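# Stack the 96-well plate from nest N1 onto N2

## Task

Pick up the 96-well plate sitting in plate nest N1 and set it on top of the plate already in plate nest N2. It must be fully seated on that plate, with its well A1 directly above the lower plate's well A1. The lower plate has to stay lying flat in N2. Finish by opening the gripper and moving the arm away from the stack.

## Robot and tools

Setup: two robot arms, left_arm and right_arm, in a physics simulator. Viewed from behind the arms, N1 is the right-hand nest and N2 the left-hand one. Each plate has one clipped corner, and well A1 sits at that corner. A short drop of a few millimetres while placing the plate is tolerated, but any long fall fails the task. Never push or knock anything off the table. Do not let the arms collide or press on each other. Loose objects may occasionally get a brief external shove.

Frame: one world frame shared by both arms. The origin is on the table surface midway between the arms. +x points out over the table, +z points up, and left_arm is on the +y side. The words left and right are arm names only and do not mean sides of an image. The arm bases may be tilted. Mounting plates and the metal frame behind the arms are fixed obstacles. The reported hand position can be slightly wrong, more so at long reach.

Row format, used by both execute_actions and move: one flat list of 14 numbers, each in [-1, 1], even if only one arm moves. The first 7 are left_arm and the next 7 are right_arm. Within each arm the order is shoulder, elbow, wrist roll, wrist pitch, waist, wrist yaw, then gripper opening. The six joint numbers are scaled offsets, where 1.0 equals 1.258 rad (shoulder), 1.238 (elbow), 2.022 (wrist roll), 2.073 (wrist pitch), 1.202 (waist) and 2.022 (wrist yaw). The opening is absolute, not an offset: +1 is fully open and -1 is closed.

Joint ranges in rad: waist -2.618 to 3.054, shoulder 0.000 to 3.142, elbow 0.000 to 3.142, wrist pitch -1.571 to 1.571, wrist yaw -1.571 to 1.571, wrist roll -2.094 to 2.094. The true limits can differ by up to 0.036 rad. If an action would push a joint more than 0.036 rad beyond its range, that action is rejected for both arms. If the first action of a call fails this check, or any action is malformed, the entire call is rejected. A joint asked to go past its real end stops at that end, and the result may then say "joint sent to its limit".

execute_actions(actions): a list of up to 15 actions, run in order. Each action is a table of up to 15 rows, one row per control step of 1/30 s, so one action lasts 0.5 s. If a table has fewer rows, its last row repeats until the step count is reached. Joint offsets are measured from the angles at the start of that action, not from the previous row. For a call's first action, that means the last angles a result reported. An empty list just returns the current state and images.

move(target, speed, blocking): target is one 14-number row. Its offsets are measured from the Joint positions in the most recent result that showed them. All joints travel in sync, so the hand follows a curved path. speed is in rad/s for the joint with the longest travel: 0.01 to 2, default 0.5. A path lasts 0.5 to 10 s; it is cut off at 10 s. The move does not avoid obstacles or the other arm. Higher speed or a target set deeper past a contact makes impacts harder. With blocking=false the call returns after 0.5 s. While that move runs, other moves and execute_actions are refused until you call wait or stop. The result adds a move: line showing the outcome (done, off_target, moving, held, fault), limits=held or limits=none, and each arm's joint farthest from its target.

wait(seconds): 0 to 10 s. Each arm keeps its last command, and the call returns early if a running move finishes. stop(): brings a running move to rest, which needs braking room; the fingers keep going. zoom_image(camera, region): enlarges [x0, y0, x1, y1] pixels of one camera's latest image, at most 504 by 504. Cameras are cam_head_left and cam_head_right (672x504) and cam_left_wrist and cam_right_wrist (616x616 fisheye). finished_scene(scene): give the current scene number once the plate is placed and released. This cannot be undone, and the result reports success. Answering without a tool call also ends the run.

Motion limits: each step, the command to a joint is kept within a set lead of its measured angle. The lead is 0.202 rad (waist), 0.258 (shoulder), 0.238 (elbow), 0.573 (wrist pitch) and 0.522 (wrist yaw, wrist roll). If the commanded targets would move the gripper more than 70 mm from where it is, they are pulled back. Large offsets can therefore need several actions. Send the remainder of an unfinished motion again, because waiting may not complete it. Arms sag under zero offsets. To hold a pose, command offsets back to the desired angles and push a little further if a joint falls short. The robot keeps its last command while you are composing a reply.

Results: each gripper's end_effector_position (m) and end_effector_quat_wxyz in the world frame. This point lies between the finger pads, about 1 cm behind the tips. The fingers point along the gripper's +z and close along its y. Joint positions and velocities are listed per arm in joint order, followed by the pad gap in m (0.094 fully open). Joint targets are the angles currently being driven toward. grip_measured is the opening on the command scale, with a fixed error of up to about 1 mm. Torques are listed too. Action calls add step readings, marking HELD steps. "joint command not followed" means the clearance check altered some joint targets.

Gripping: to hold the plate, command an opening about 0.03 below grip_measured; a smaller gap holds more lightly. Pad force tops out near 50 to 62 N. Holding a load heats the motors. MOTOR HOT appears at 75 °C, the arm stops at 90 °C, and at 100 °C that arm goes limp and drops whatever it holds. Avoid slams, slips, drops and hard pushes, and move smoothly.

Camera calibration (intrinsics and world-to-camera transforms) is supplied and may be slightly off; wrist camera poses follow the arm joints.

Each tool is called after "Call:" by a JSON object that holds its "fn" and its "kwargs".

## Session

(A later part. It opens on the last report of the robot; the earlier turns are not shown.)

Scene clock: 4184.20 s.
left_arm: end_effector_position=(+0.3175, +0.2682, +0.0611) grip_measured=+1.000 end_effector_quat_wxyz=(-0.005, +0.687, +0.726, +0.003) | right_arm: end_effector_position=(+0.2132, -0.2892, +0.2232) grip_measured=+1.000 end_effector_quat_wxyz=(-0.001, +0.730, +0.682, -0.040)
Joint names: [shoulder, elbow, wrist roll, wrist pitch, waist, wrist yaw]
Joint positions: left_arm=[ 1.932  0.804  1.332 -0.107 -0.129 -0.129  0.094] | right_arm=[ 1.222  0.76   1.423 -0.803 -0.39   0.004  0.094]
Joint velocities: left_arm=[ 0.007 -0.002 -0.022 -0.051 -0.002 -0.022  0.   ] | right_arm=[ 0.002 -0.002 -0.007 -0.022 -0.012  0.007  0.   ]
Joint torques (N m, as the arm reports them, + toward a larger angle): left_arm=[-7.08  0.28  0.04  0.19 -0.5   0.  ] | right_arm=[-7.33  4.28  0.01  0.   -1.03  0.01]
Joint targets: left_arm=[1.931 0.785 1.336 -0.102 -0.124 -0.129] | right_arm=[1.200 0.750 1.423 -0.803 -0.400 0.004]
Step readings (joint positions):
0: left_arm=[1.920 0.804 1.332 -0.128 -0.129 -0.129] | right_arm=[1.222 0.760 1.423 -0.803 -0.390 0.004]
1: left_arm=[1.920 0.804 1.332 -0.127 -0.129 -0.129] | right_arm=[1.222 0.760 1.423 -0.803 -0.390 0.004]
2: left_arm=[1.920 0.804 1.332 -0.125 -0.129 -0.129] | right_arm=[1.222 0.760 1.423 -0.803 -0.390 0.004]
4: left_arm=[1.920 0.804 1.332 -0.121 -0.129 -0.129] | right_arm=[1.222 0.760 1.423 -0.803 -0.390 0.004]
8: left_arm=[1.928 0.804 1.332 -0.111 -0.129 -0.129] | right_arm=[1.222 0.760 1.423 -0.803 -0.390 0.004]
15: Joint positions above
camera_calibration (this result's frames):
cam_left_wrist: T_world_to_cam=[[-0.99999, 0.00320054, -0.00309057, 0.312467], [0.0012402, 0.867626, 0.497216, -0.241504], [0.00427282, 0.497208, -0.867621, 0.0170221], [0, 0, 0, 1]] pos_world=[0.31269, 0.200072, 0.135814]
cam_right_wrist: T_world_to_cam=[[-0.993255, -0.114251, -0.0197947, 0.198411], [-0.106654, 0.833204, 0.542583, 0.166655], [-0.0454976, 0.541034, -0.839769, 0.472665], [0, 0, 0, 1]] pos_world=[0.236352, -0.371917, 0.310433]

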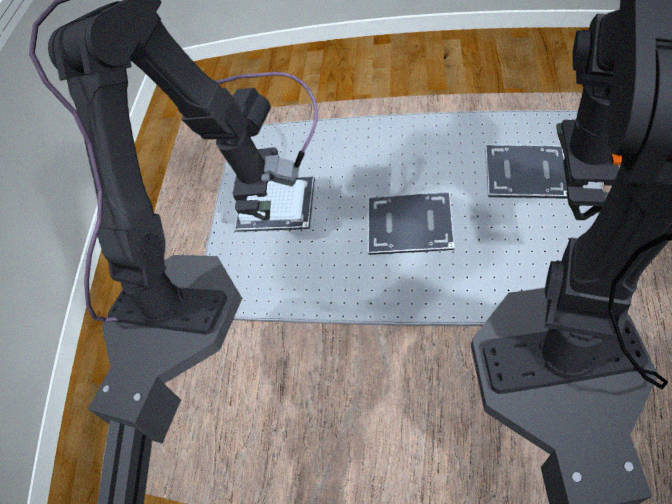

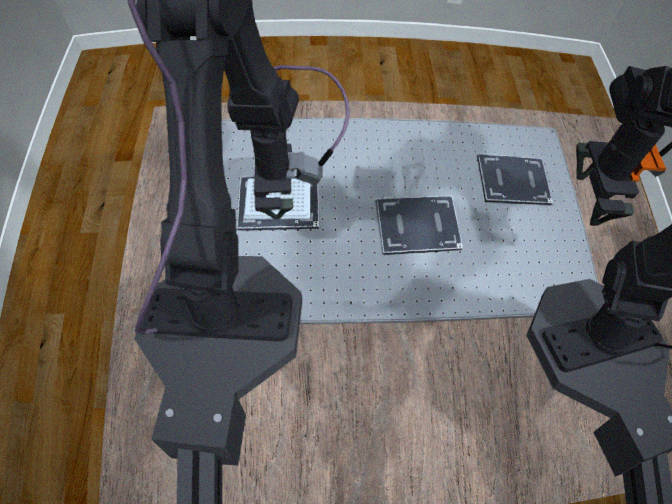

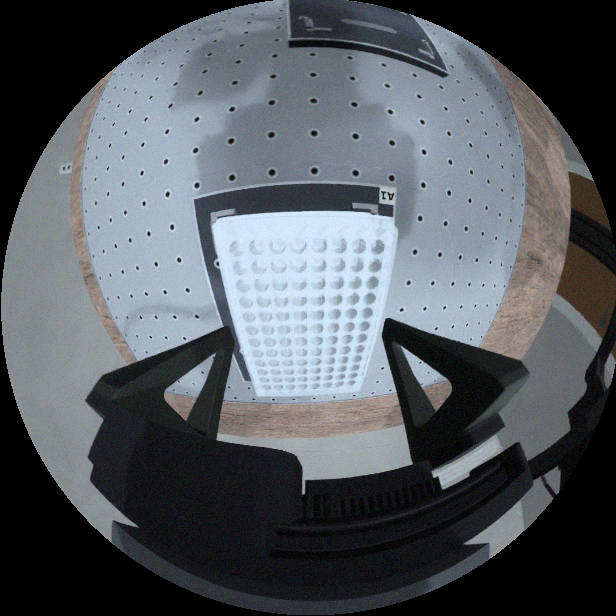

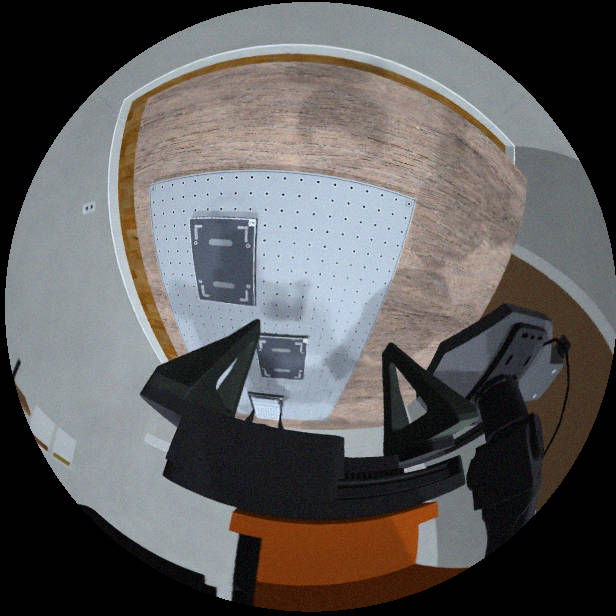

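Call:
{"fn": "execute_actions", "kwargs": {"actions": [[[-0.001,-0.015,0.002,0.004,0.004,0,1,-0.0175,-0.008,0,0,-0.008,0,1],[-0.001,-0.015,0.002,0.006,0.004,0,1,-0.0175,-0.008,0,0,-0.008,0,1],[-0.001,-0.015,0.002,0.008,0.004,0,1,-0.0175,-0.008,0,0,-0.008,0,1],[-0.001,-0.015,0.002,0.009,0.004,0,1,-0.0175,-0.008,0,0,-0.008,0,1],[-0.001,-0.015,0.002,0.010,0.004,0,1,-0.0175,-0.008,0,0,-0.008,0,1],[-0.001,-0.015,0.002,0.011,0.004,0,1,-0.0175,-0.008,0,0,-0.008,0,1],[-0.001,-0.015,0.002,0.012,0.004,0,1,-0.0175,-0.008,0,0,-0.008,0,1],[-0.001,-0.015,0.002,0.013,0.004,0,1,-0.0175,-0.008,0,0,-0.008,0,1],[-0.001,-0.015,0.002,0.014,0.004,0,1,-0.0175,-0.008,0,0,-0.008,0,1],[-0.001,-0.015,0.002,0.015,0.004,0,1,-0.0175,-0.008,0,0,-0.008,0,1],[-0.001,-0.015,0.002,0.016,0.004,0,1,-0.0175,-0.008,0,0,-0.008,0,1]]]}}

Scene clock: 4202.90 s.
left_arm: end_effector_position=(+0.3224, +0.2673, +0.0611) grip_measured=+1.000 end_effector_quat_wxyz=(+0.004, +0.686, +0.727, +0.009) | right_arm: end_effector_position=(+0.2132, -0.2892, +0.2232) grip_measured=+1.000 end_effector_quat_wxyz=(-0.001, +0.730, +0.682, -0.040)
Joint names: [shoulder, elbow, wrist roll, wrist pitch, waist, wrist yaw]
Joint positions: left_arm=[ 1.932  0.804  1.332 -0.087 -0.129 -0.129  0.094] | right_arm=[ 1.222  0.76   1.423 -0.803 -0.39   0.004  0.094]
Joint velocities: left_arm=[-0.002 -0.002 -0.022  0.007 -0.007 -0.037  0.   ] | right_arm=[-0.002 -0.002  0.022 -0.037 -0.012 -0.022  0.   ]
Joint torques (N m, as the arm reports them, + toward a larger angle): left_arm=[-7.16  0.36  0.03  0.3  -0.51  0.01] | right_arm=[-7.33  4.29  0.02  0.   -1.05  0.01]
Joint targets: left_arm=[1.931 0.785 1.336 -0.074 -0.124 -0.129] | right_arm=[1.200 0.750 1.423 -0.803 -0.400 0.004]
Step readings (joint positions):
0: left_arm=[1.932 0.804 1.332 -0.107 -0.129 -0.129] | right_arm=[1.222 0.760 1.423 -0.803 -0.390 0.004]
1: left_arm=[1.932 0.804 1.332 -0.107 -0.129 -0.129] | right_arm=[1.222 0.760 1.423 -0.803 -0.390 0.004]
2: left_arm=[1.932 0.804 1.332 -0.107 -0.129 -0.129] | right_arm=[1.222 0.760 1.423 -0.803 -0.390 0.004]
4: left_arm=[1.932 0.804 1.332 -0.104 -0.129 -0.129] | right_arm=[1.222 0.760 1.423 -0.803 -0.390 0.004]
8: left_arm=[1.932 0.804 1.332 -0.096 -0.129 -0.129] | right_arm=[1.222 0.760 1.423 -0.803 -0.390 0.004]
15: Joint positions above
camera_calibration (this result's frames):
cam_left_wrist: T_world_to_cam=[[-0.999739, 0.000772568, -0.0228368, 0.319158], [-0.0106112, 0.869429, 0.493944, -0.237197], [0.0202366, 0.494058, -0.869194, 0.0132672], [0, 0, 0, 1]] pos_world=[0.316289, 0.199424, 0.135982]
cam_right_wrist: T_world_to_cam=[[-0.993255, -0.114251, -0.0197947, 0.198411], [-0.106654, 0.833204, 0.542583, 0.166655], [-0.0454976, 0.541034, -0.839769, 0.472665], [0, 0, 0, 1]] pos_world=[0.236352, -0.371917, 0.310433]

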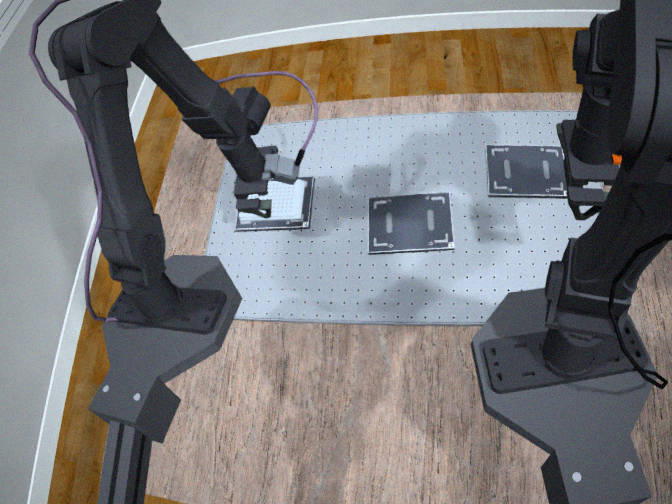

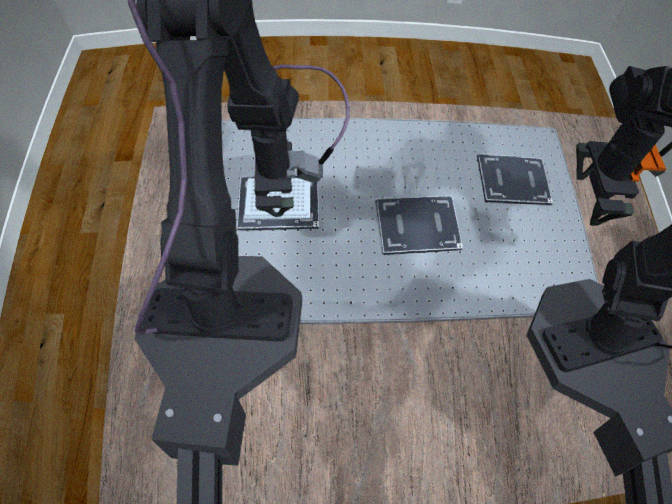

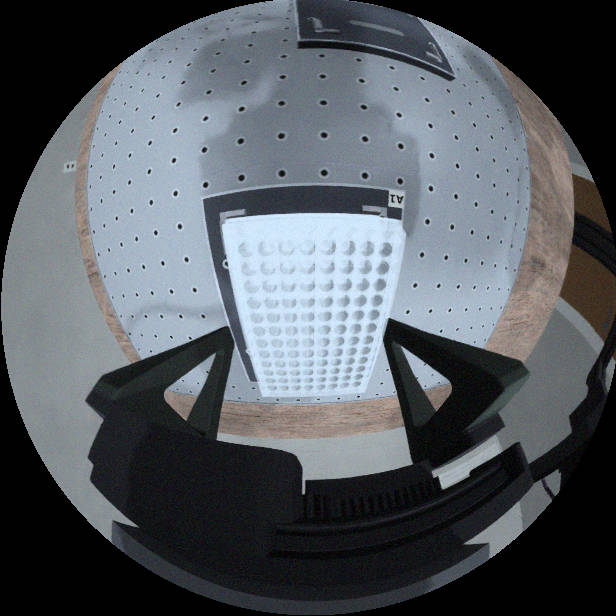

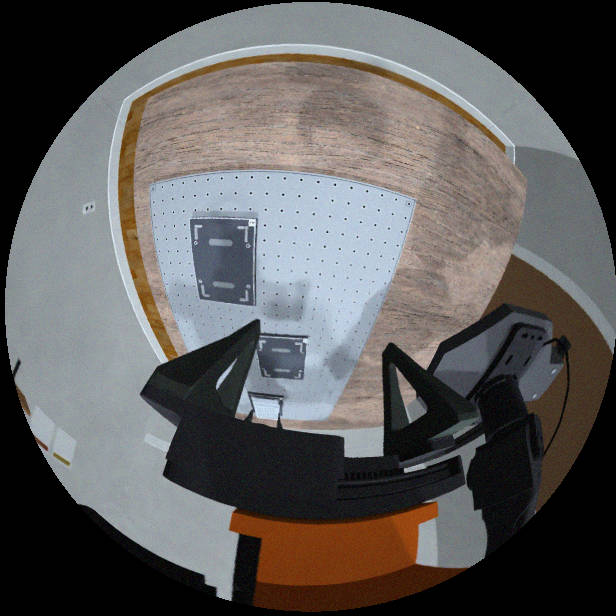

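Call:
{"fn": "execute_actions", "kwargs": {"actions": [[[-0.001,-0.015,0.002,0.006,0.004,0,0.98,-0.0175,-0.008,0,0,-0.008,0,1],[-0.001,-0.015,0.002,0.006,0.004,0,0.96,-0.0175,-0.008,0,0,-0.008,0,1],[-0.001,-0.015,0.002,0.006,0.004,0,0.94,-0.0175,-0.008,0,0,-0.008,0,1],[-0.001,-0.015,0.002,0.007,0.004,0,0.92,-0.0175,-0.008,0,0,-0.008,0,1],[-0.001,-0.015,0.002,0.007,0.004,0,0.90,-0.0175,-0.008,0,0,-0.008,0,1],[-0.001,-0.015,0.002,0.007,0.004,0,0.88,-0.0175,-0.008,0,0,-0.008,0,1],[-0.001,-0.015,0.002,0.008,0.004,0,0.86,-0.0175,-0.008,0,0,-0.008,0,1],[-0.001,-0.015,0.002,0.008,0.004,0,0.84,-0.0175,-0.008,0,0,-0.008,0,1],[-0.001,-0.015,0.002,0.008,0.004,0,0.82,-0.0175,-0.008,0,0,-0.008,0,1],[-0.001,-0.015,0.002,0.009,0.004,0,0.80,-0.0175,-0.008,0,0,-0.008,0,1],[-0.001,-0.015,0.002,0.009,0.004,0,0.79,-0.0175,-0.008,0,0,-0.008,0,1],[-0.001,-0.015,0.002,0.009,0.004,0,0.78,-0.0175,-0.008,0,0,-0.008,0,1],[-0.001,-0.015,0.002,0.009,0.004,0,0.77,-0.0175,-0.008,0,0,-0.008,0,1],[-0.001,-0.015,0.002,0.009,0.004,0,0.76,-0.0175,-0.008,0,0,-0.008,0,1]]]}}

Scene clock: 4213.87 s.
left_arm: end_effector_position=(+0.3237, +0.2671, +0.0611) grip_measured=+0.765 end_effector_quat_wxyz=(+0.006, +0.686, +0.727, +0.010) | right_arm: end_effector_position=(+0.2132, -0.2892, +0.2232) grip_measured=+1.000 end_effector_quat_wxyz=(-0.001, +0.730, +0.682, -0.040)
Joint names: [shoulder, elbow, wrist roll, wrist pitch, waist, wrist yaw]
Joint positions: left_arm=[ 1.932  0.804  1.332 -0.082 -0.129 -0.129  0.083] | right_arm=[ 1.222  0.76   1.423 -0.803 -0.39   0.004  0.094]
Joint velocities: left_arm=[-0.002 -0.007  0.007  0.037 -0.012  0.007 -0.002] | right_arm=[-0.012  0.002  0.051  0.037 -0.002  0.007  0.   ]
Joint torques (N m, as the arm reports them, + toward a larger angle): left_arm=[-7.17  0.33  0.03  0.29 -0.52  0.01] | right_arm=[-7.32  4.25  0.02  0.   -1.03  0.01]
Joint targets: left_arm=[1.931 0.785 1.336 -0.068 -0.124 -0.129] | right_arm=[1.200 0.750 1.423 -0.803 -0.400 0.004]
Step readings (joint positions):
0: left_arm=[1.932 0.804 1.332 -0.086 -0.129 -0.129] | right_arm=[1.222 0.760 1.423 -0.803 -0.390 0.004]
1: left_arm=[1.932 0.804 1.332 -0.086 -0.129 -0.129] | right_arm=[1.222 0.760 1.423 -0.803 -0.390 0.004]
2: left_arm=[1.932 0.804 1.332 -0.086 -0.129 -0.129] | right_arm=[1.222 0.760 1.423 -0.803 -0.390 0.004]
4: left_arm=[1.932 0.804 1.332 -0.085 -0.129 -0.129] | right_arm=[1.222 0.760 1.423 -0.803 -0.390 0.004]
8: left_arm=[1.932 0.804 1.332 -0.083 -0.129 -0.129] | right_arm=[1.222 0.760 1.423 -0.803 -0.390 0.004]
15: Joint positions above
camera_calibration (this result's frames):
cam_left_wrist: T_world_to_cam=[[-0.999607, 0.000119289, -0.0280501, 0.320907], [-0.0137315, 0.869898, 0.49304, -0.236048], [0.0244596, 0.493231, -0.869555, 0.012255], [0, 0, 0, 1]] pos_world=[0.31724, 0.199255, 0.136039]
cam_right_wrist: T_world_to_cam=[[-0.993255, -0.114251, -0.0197947, 0.198411], [-0.106654, 0.833204, 0.542583, 0.166655], [-0.0454976, 0.541034, -0.839769, 0.472665], [0, 0, 0, 1]] pos_world=[0.236352, -0.371917, 0.310433]

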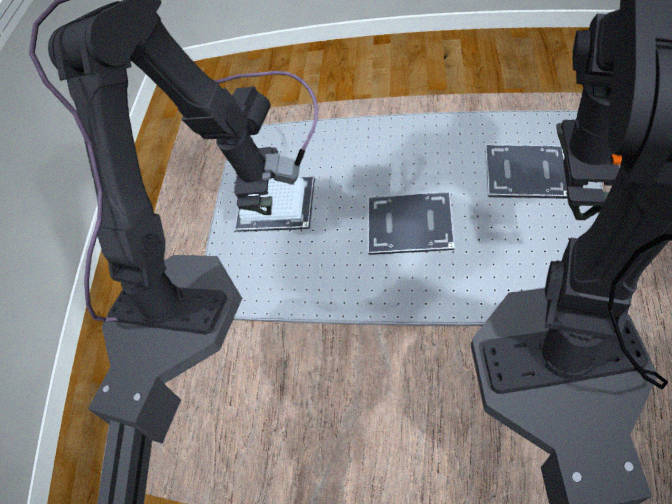

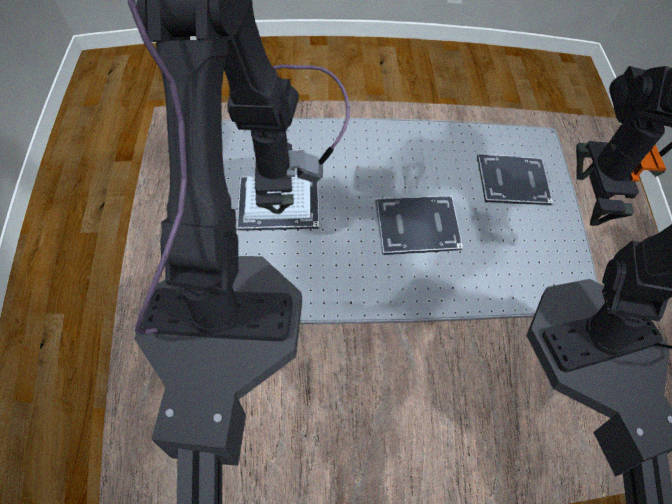

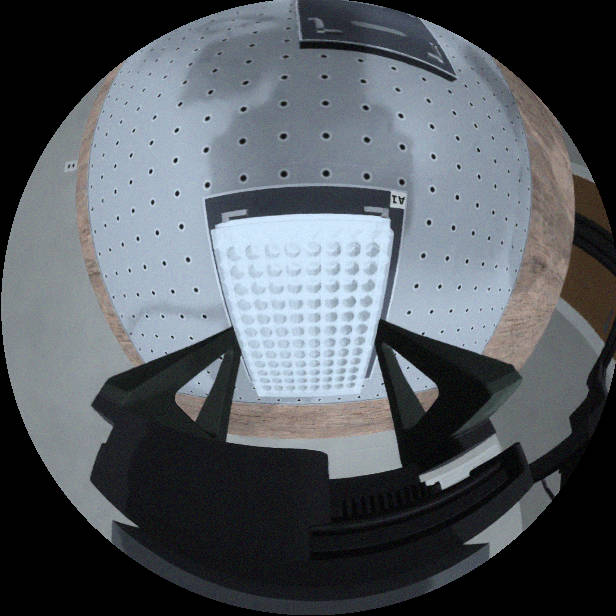

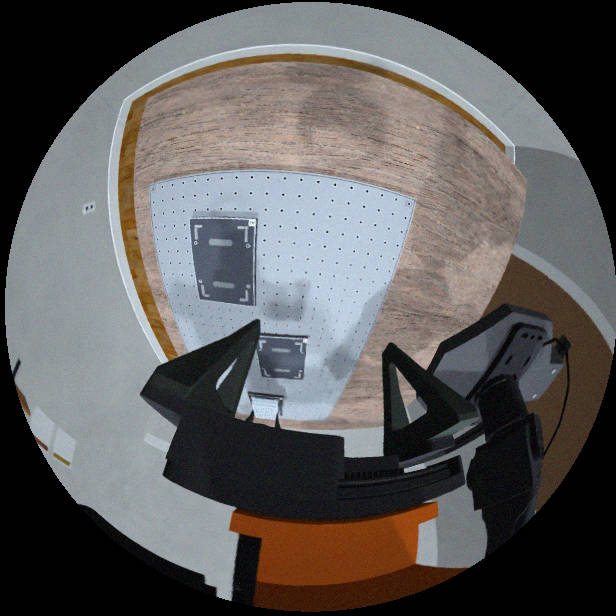

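Call:
{"fn": "execute_actions", "kwargs": {"actions": [[[-0.001,-0.015,0.002,0.005,0.004,0,0.76,-0.0175,-0.008,0,0,-0.008,0,1],[-0.001,-0.015,0.002,0.005,0.004,0,0.755,-0.0175,-0.008,0,0,-0.008,0,1],[-0.001,-0.015,0.002,0.005,0.004,0,0.75,-0.0175,-0.008,0,0,-0.008,0,1],[-0.001,-0.015,0.002,0.006,0.004,0,0.745,-0.0175,-0.008,0,0,-0.008,0,1],[-0.001,-0.015,0.002,0.006,0.004,0,0.74,-0.0175,-0.008,0,0,-0.008,0,1],[-0.001,-0.015,0.002,0.006,0.004,0,0.735,-0.0175,-0.008,0,0,-0.008,0,1],[-0.001,-0.015,0.002,0.007,0.004,0,0.73,-0.0175,-0.008,0,0,-0.008,0,1],[-0.001,-0.015,0.002,0.007,0.004,0,0.725,-0.0175,-0.008,0,0,-0.008,0,1],[-0.001,-0.015,0.002,0.007,0.004,0,0.72,-0.0175,-0.008,0,0,-0.008,0,1],[-0.001,-0.015,0.002,0.008,0.004,0,0.715,-0.0175,-0.008,0,0,-0.008,0,1],[-0.001,-0.015,0.002,0.008,0.004,0,0.71,-0.0175,-0.008,0,0,-0.008,0,1]]]}}

Scene clock: 4220.97 s.
left_arm: end_effector_position=(+0.3237, +0.2671, +0.0611) grip_measured=+0.724 end_effector_quat_wxyz=(+0.006, +0.686, +0.727, +0.010) | right_arm: end_effector_position=(+0.2132, -0.2892, +0.2232) grip_measured=+1.000 end_effector_quat_wxyz=(-0.001, +0.730, +0.682, -0.040)
Joint names: [shoulder, elbow, wrist roll, wrist pitch, waist, wrist yaw]
Joint positions: left_arm=[ 1.932  0.804  1.332 -0.082 -0.129 -0.129  0.081] | right_arm=[ 1.222  0.76   1.423 -0.803 -0.39   0.004  0.094]
Joint velocities: left_arm=[ 0.002 -0.012  0.051 -0.051  0.012  0.007 -0.001] | right_arm=[ 0.017 -0.007  0.066  0.007 -0.002  0.022  0.   ]
Joint torques (N m, as the arm reports them, + toward a larger angle): left_arm=[-7.18  0.37  0.03  0.34 -0.52  0.01] | right_arm=[-7.33  4.27  0.01  0.01 -1.05  0.02]
Joint targets: left_arm=[1.931 0.785 1.336 -0.065 -0.124 -0.129] | right_arm=[1.200 0.750 1.423 -0.803 -0.400 0.004]
Step readings (joint positions):
0: left_arm=[1.932 0.804 1.332 -0.082 -0.129 -0.129] | right_arm=[1.222 0.760 1.423 -0.803 -0.390 0.004]
1: left_arm=[1.932 0.804 1.332 -0.082 -0.129 -0.129] | right_arm=[1.222 0.760 1.423 -0.803 -0.390 0.004]
2: left_arm=[1.932 0.804 1.332 -0.082 -0.129 -0.129] | right_arm=[1.222 0.760 1.423 -0.803 -0.390 0.004]
4: left_arm=[1.932 0.804 1.332 -0.082 -0.129 -0.129] | right_arm=[1.222 0.760 1.423 -0.803 -0.390 0.004]
8: left_arm=[1.932 0.804 1.332 -0.082 -0.129 -0.129] | right_arm=[1.222 0.760 1.423 -0.803 -0.390 0.004]
15: Joint positions above
camera_calibration (this result's frames):
cam_left_wrist: T_world_to_cam=[[-0.999607, 0.000119289, -0.0280501, 0.320907], [-0.0137315, 0.869898, 0.49304, -0.236048], [0.0244596, 0.493231, -0.869555, 0.012255], [0, 0, 0, 1]] pos_world=[0.31724, 0.199255, 0.136039]
cam_right_wrist: T_world_to_cam=[[-0.993255, -0.114251, -0.0197947, 0.198411], [-0.106654, 0.833204, 0.542583, 0.166655], [-0.0454976, 0.541034, -0.839769, 0.472665], [0, 0, 0, 1]] pos_world=[0.236352, -0.371917, 0.310433]

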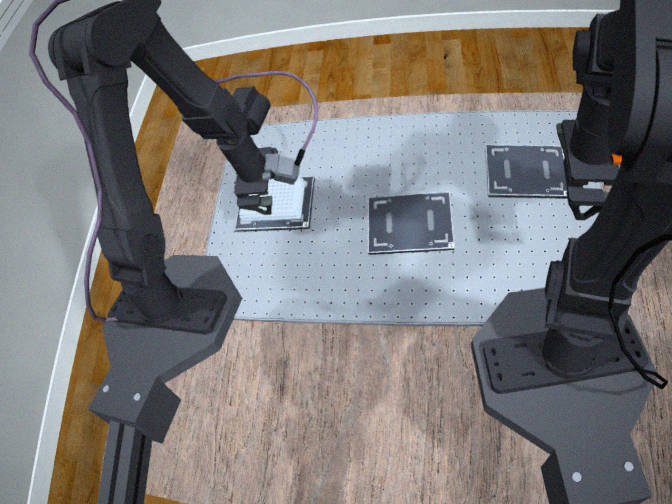

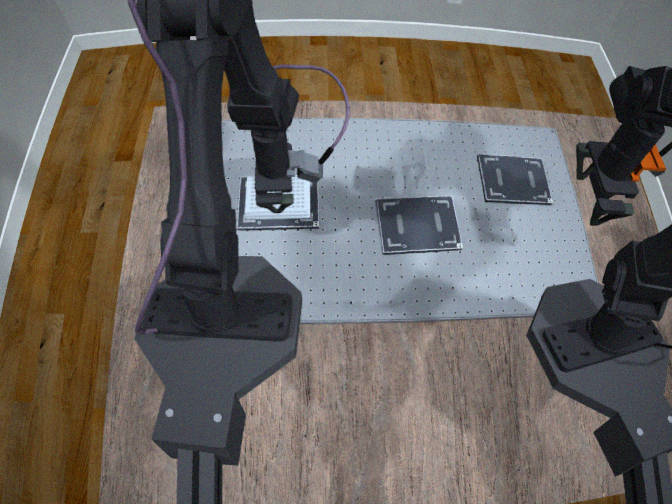

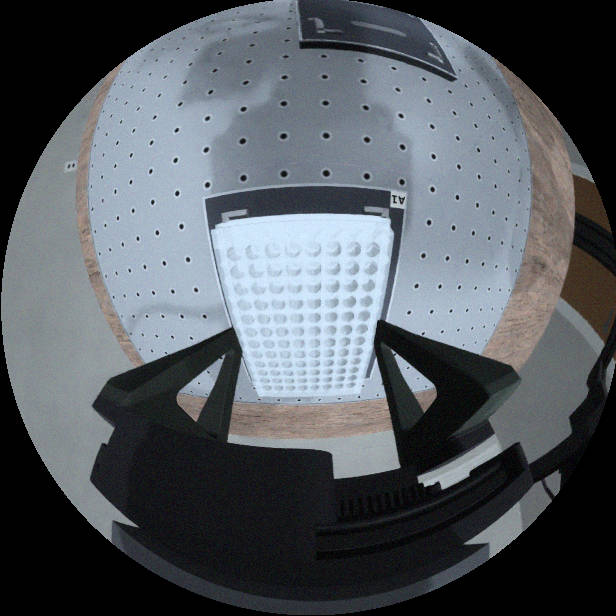

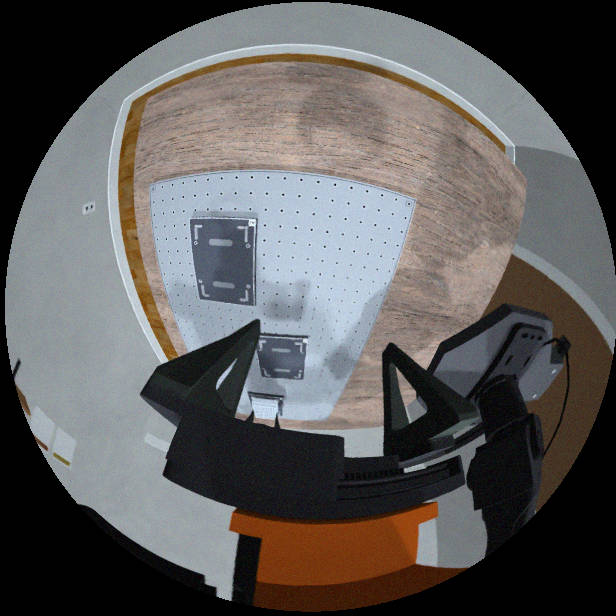

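Call:
{"fn": "execute_actions", "kwargs": {"actions": [[[-0.001,-0.015,0.002,0.008,0.004,0,0.70,-0.0175,-0.008,0,0,-0.008,0,1]]]}}

Call:
{"fn": "zoom_image", "kwargs": {"camera": "cam_left_wrist", "region": [200, 190, 420, 360]}}

Scene clock: 4224.47 s.
left_arm: end_effector_position=(+0.3237, +0.2671, +0.0611) grip_measured=+0.716 end_effector_quat_wxyz=(+0.006, +0.686, +0.727, +0.010) | right_arm: end_effector_position=(+0.2132, -0.2892, +0.2232) grip_measured=+1.000 end_effector_quat_wxyz=(-0.001, +0.730, +0.682, -0.040)
Joint names: [shoulder, elbow, wrist roll, wrist pitch, waist, wrist yaw]
Joint positions: left_arm=[ 1.932  0.804  1.332 -0.082 -0.129 -0.129  0.081] | right_arm=[ 1.222  0.76   1.423 -0.803 -0.39   0.004  0.094]
Joint velocities: left_arm=[ 0.042 -0.002  0.037 -0.007 -0.007 -0.037 -0.   ] | right_arm=[-0.012  0.012 -0.007  0.037 -0.002 -0.125  0.   ]
Joint torques (N m, as the arm reports them, + toward a larger angle): left_arm=[-7.17  0.37  0.03  0.33 -0.51  0.01] | right_arm=[-7.36  4.27  0.01  0.   -1.05  0.01]
Joint targets: left_arm=[1.931 0.785 1.336 -0.065 -0.124 -0.129] | right_arm=[1.200 0.750 1.423 -0.803 -0.400 0.004]
Step readings (joint positions):
0: left_arm=[1.932 0.804 1.332 -0.082 -0.129 -0.129] | right_arm=[1.222 0.760 1.423 -0.803 -0.390 0.004]
1: left_arm=[1.932 0.804 1.332 -0.082 -0.129 -0.129] | right_arm=[1.222 0.760 1.423 -0.803 -0.390 0.004]
2: left_arm=[1.932 0.804 1.332 -0.082 -0.129 -0.129] | right_arm=[1.222 0.760 1.423 -0.803 -0.390 0.004]
4: left_arm=[1.932 0.804 1.332 -0.082 -0.129 -0.129] | right_arm=[1.222 0.760 1.423 -0.803 -0.390 0.004]
8: left_arm=[1.932 0.804 1.332 -0.082 -0.129 -0.129] | right_arm=[1.222 0.760 1.423 -0.803 -0.390 0.004]
15: Joint positions above
camera_calibration (this result's frames):
cam_left_wrist: T_world_to_cam=[[-0.999607, 0.000119289, -0.0280501, 0.320907], [-0.0137315, 0.869898, 0.49304, -0.236048], [0.0244596, 0.493231, -0.869555, 0.012255], [0, 0, 0, 1]] pos_world=[0.31724, 0.199255, 0.136039]
cam_right_wrist: T_world_to_cam=[[-0.993255, -0.114251, -0.0197947, 0.198411], [-0.106654, 0.833204, 0.542583, 0.166655], [-0.0454976, 0.541034, -0.839769, 0.472665], [0, 0, 0, 1]] pos_world=[0.236352, -0.371917, 0.310433]

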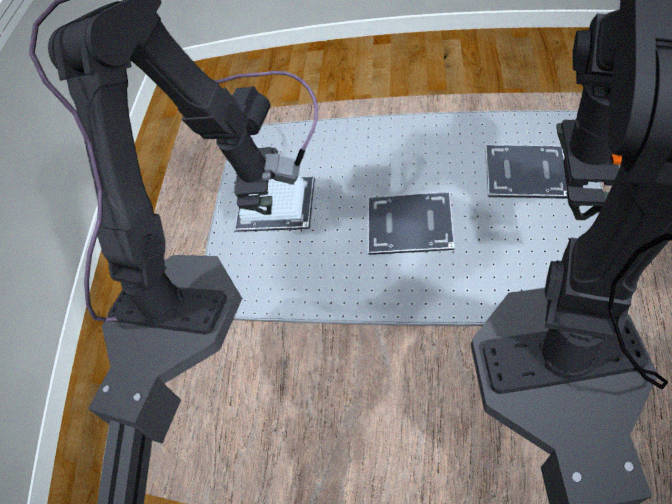

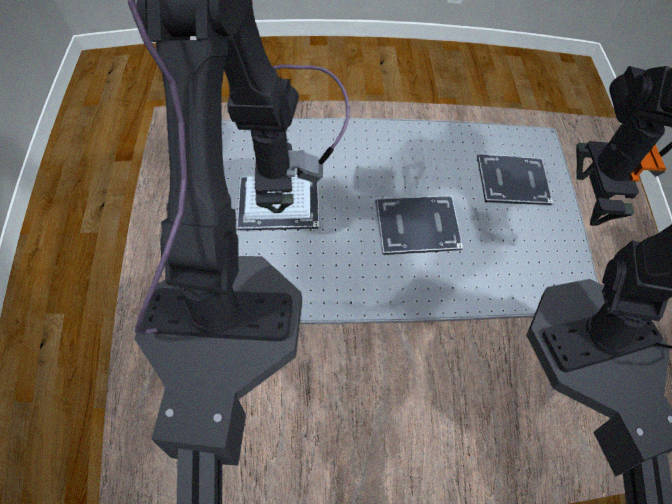

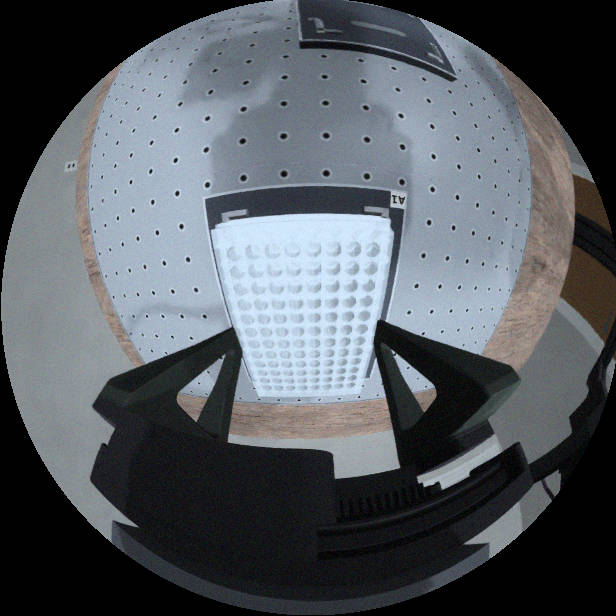

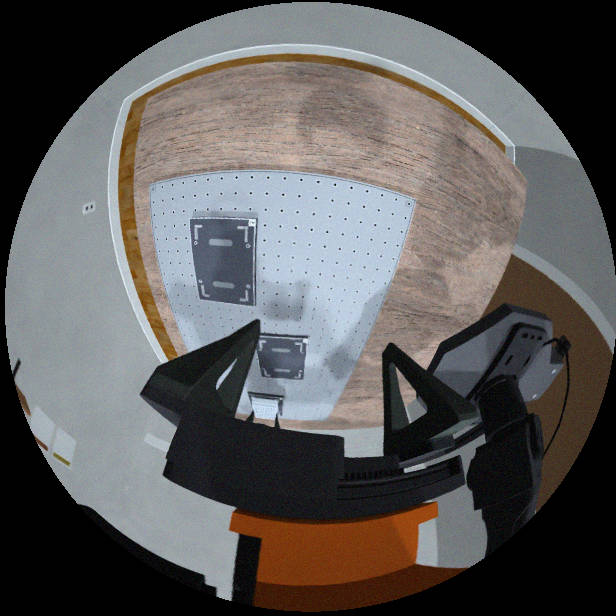

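Region (200, 190, 420, 360) of cam_left_wrist's 616x616 image, scaled by 2.291, with more detail than that image has; it fills the top 389 rows of this view, and the rest is white.

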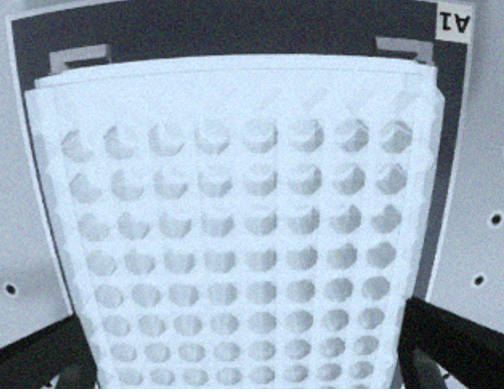

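Call:
{"fn": "execute_actions", "kwargs": {"actions": [[[-0.001,-0.015,0.002,0.004,0.004,0,0.74,-0.0175,-0.008,0,0,-0.008,0,1],[-0.001,-0.015,0.002,0.004,0.004,0,0.77,-0.0175,-0.008,0,0,-0.008,0,1],[-0.001,-0.015,0.002,0.005,0.004,0,0.77,-0.0175,-0.008,0,0,-0.008,0,1],[-0.001,-0.015,0.002,0.006,0.004,0,0.77,-0.0175,-0.008,0,0,-0.008,0,1],[-0.001,-0.015,0.002,0.007,0.004,0,0.77,-0.0175,-0.008,0,0,-0.008,0,1],[-0.001,-0.015,0.002,0.008,0.004,0,0.77,-0.0175,-0.008,0,0,-0.008,0,1],[-0.001,-0.015,0.002,0.009,0.004,0,0.77,-0.0175,-0.008,0,0,-0.008,0,1],[-0.001,-0.015,0.002,0.010,0.004,0,0.77,-0.0175,-0.008,0,0,-0.008,0,1],[-0.001,-0.015,0.002,0.011,0.004,0,0.77,-0.0175,-0.008,0,0,-0.008,0,1],[-0.001,-0.015,0.002,0.012,0.004,0,0.77,-0.0175,-0.008,0,0,-0.008,0,1],[-0.001,-0.015,0.002,0.013,0.004,0,0.77,-0.0175,-0.008,0,0,-0.008,0,1],[-0.001,-0.015,0.002,0.014,0.004,0,0.77,-0.0175,-0.008,0,0,-0.008,0,1]]]}}

Scene clock: 4236.03 s.
left_arm: end_effector_position=(+0.3236, +0.2671, +0.0611) grip_measured=+0.768 end_effector_quat_wxyz=(+0.006, +0.686, +0.727, +0.010) | right_arm: end_effector_position=(+0.2132, -0.2892, +0.2232) grip_measured=+1.000 end_effector_quat_wxyz=(-0.001, +0.730, +0.682, -0.040)
Joint names: [shoulder, elbow, wrist roll, wrist pitch, waist, wrist yaw]
Joint positions: left_arm=[ 1.932  0.804  1.332 -0.082 -0.129 -0.129  0.083] | right_arm=[ 1.222  0.76   1.423 -0.803 -0.39   0.004  0.094]
Joint velocities: left_arm=[-0.007  0.007 -0.007  0.066 -0.012  0.066 -0.   ] | right_arm=[-0.002 -0.017 -0.037 -0.022  0.017 -0.081  0.   ]
Joint torques (N m, as the arm reports them, + toward a larger angle): left_arm=[-7.17  0.36  0.03  0.45 -0.51  0.  ] | right_arm=[-7.33  4.28  0.01  0.01 -1.06  0.02]
Joint targets: left_arm=[1.931 0.785 1.336 -0.053 -0.124 -0.129] | right_arm=[1.200 0.750 1.423 -0.803 -0.400 0.004]
Step readings (joint positions):
0: left_arm=[1.932 0.804 1.332 -0.082 -0.129 -0.129] | right_arm=[1.222 0.760 1.423 -0.803 -0.390 0.004]
1: left_arm=[1.932 0.804 1.332 -0.082 -0.129 -0.129] | right_arm=[1.222 0.760 1.423 -0.803 -0.390 0.004]
2: left_arm=[1.932 0.804 1.332 -0.082 -0.129 -0.129] | right_arm=[1.222 0.760 1.423 -0.803 -0.390 0.004]
4: left_arm=[1.932 0.804 1.332 -0.082 -0.129 -0.129] | right_arm=[1.222 0.760 1.423 -0.803 -0.390 0.004]
8: left_arm=[1.932 0.804 1.332 -0.082 -0.129 -0.129] | right_arm=[1.222 0.760 1.423 -0.803 -0.390 0.004]
15: Joint positions above
camera_calibration (this result's frames):
cam_left_wrist: T_world_to_cam=[[-0.999617, 0.000166116, -0.0276778, 0.320782], [-0.0135087, 0.869865, 0.493105, -0.23613], [0.0241578, 0.49329, -0.869529, 0.0123276], [0, 0, 0, 1]] pos_world=[0.317172, 0.199267, 0.136035]
cam_right_wrist: T_world_to_cam=[[-0.993255, -0.114251, -0.0197947, 0.198411], [-0.106654, 0.833204, 0.542583, 0.166655], [-0.0454976, 0.541034, -0.839769, 0.472665], [0, 0, 0, 1]] pos_world=[0.236352, -0.371917, 0.310433]

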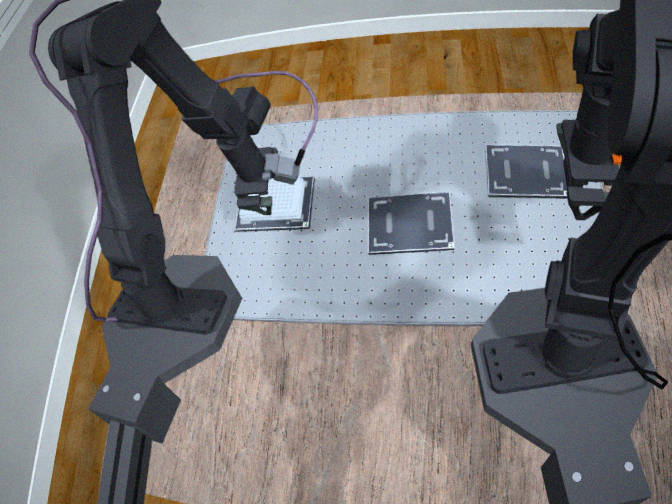

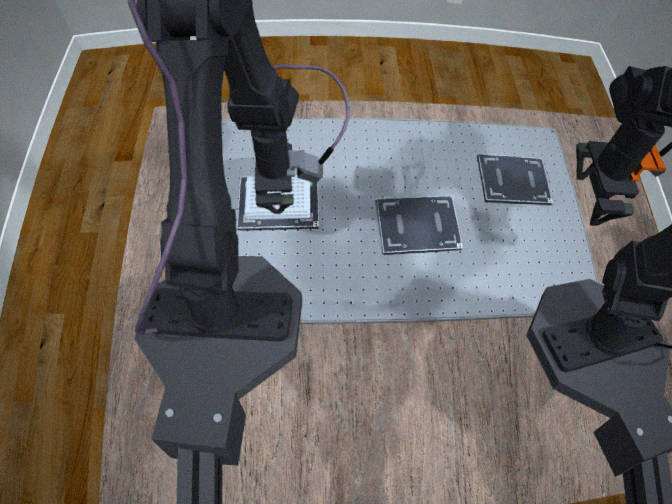

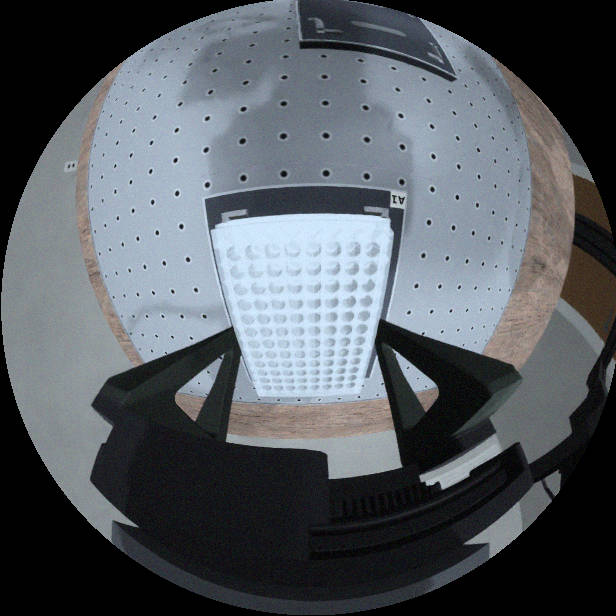

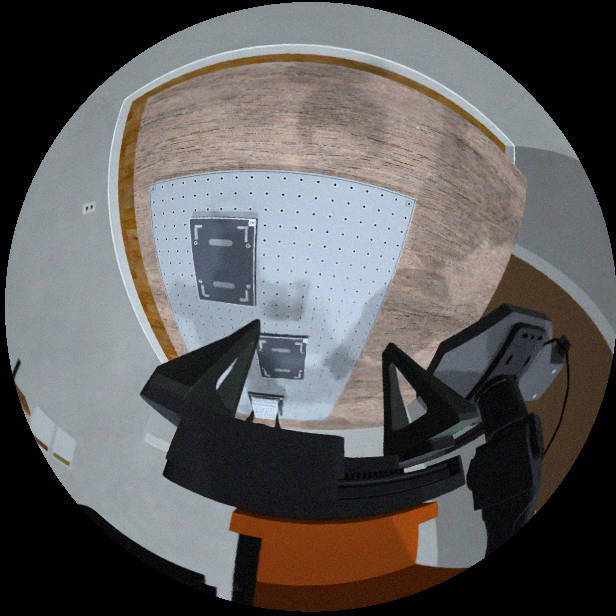

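Call:
{"fn": "move", "kwargs": {"target": [-0.0056,0.0234,0.002,-0.031,0.004,0,1.0,-0.0175,-0.008,0,0,-0.008,0,1], "speed": 0.04}}

Scene clock: 4248.50 s.
left_arm: end_effector_position=(+0.3150, +0.2688, +0.0611) grip_measured=+1.000 end_effector_quat_wxyz=(-0.009, +0.688, +0.726, +0.001) | right_arm: end_effector_position=(+0.2132, -0.2892, +0.2232) grip_measured=+1.000 end_effector_quat_wxyz=(-0.001, +0.730, +0.682, -0.040)
Joint names: [shoulder, elbow, wrist roll, wrist pitch, waist, wrist yaw]
Joint positions: left_arm=[ 1.932  0.804  1.332 -0.118 -0.129 -0.129  0.094] | right_arm=[ 1.222  0.76   1.423 -0.803 -0.39   0.004  0.094]
Joint velocities: left_arm=[-0.002  0.007 -0.066  0.037 -0.017 -0.051  0.   ] | right_arm=[-0.002 -0.012  0.066  0.095  0.022 -0.007  0.   ]
Joint torques (N m, as the arm reports them, + toward a larger angle): left_arm=[-7.54  3.47  0.03 -0.15 -0.49  0.01] | right_arm=[-7.31  4.25  0.02  0.   -1.05  0.01]
Joint targets: left_arm=[1.925 0.833 1.336 -0.146 -0.124 -0.128] | right_arm=[1.200 0.750 1.423 -0.803 -0.400 0.004]
move: off_target (left_arm, right_arm); limits=none; left_arm: farthest joint: the elbow, 0.029 radians from its target (0.029 radians at the start); right_arm: farthest joint: the shoulder, 0.022 radians from its target (0.022 radians at the start)
camera_calibration (this result's frames):
cam_left_wrist: T_world_to_cam=[[-0.999966, 0.00441257, 0.00690458, 0.309031], [0.00726994, 0.866505, 0.499116, -0.243691], [-0.00378046, 0.49915, -0.866508, 0.0187364], [0, 0, 0, 1]] pos_world=[0.310863, 0.200444, 0.135732]
cam_right_wrist: T_world_to_cam=[[-0.993255, -0.114251, -0.0197947, 0.198411], [-0.106654, 0.833204, 0.542583, 0.166655], [-0.0454976, 0.541034, -0.839769, 0.472665], [0, 0, 0, 1]] pos_world=[0.236352, -0.371917, 0.310433]

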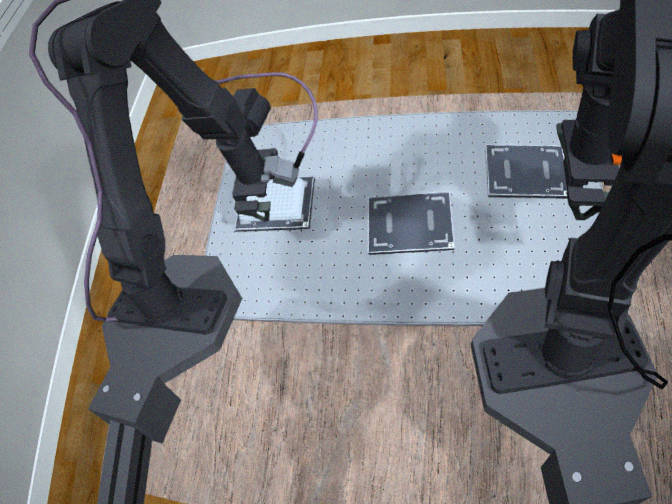

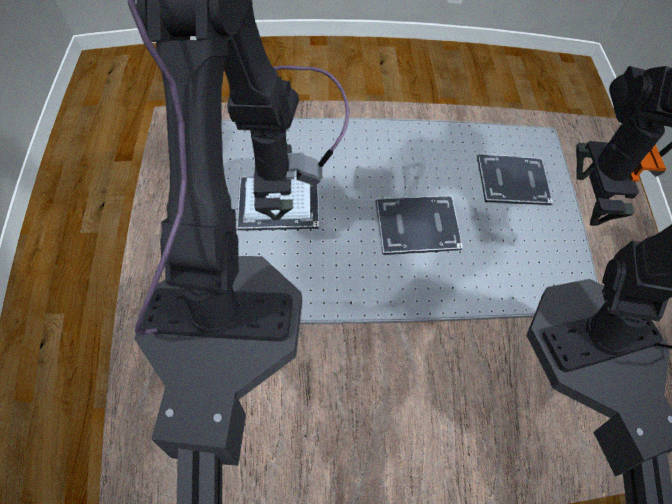

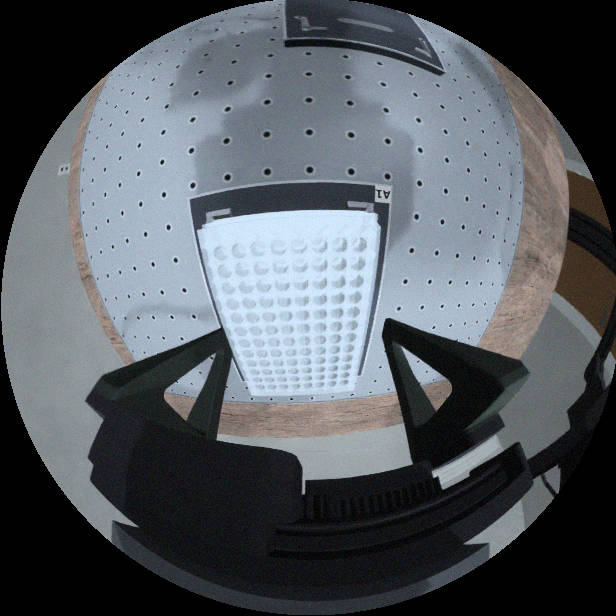

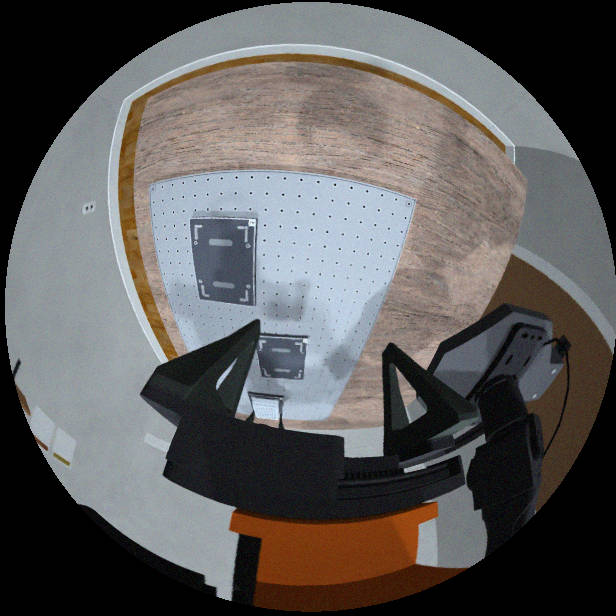

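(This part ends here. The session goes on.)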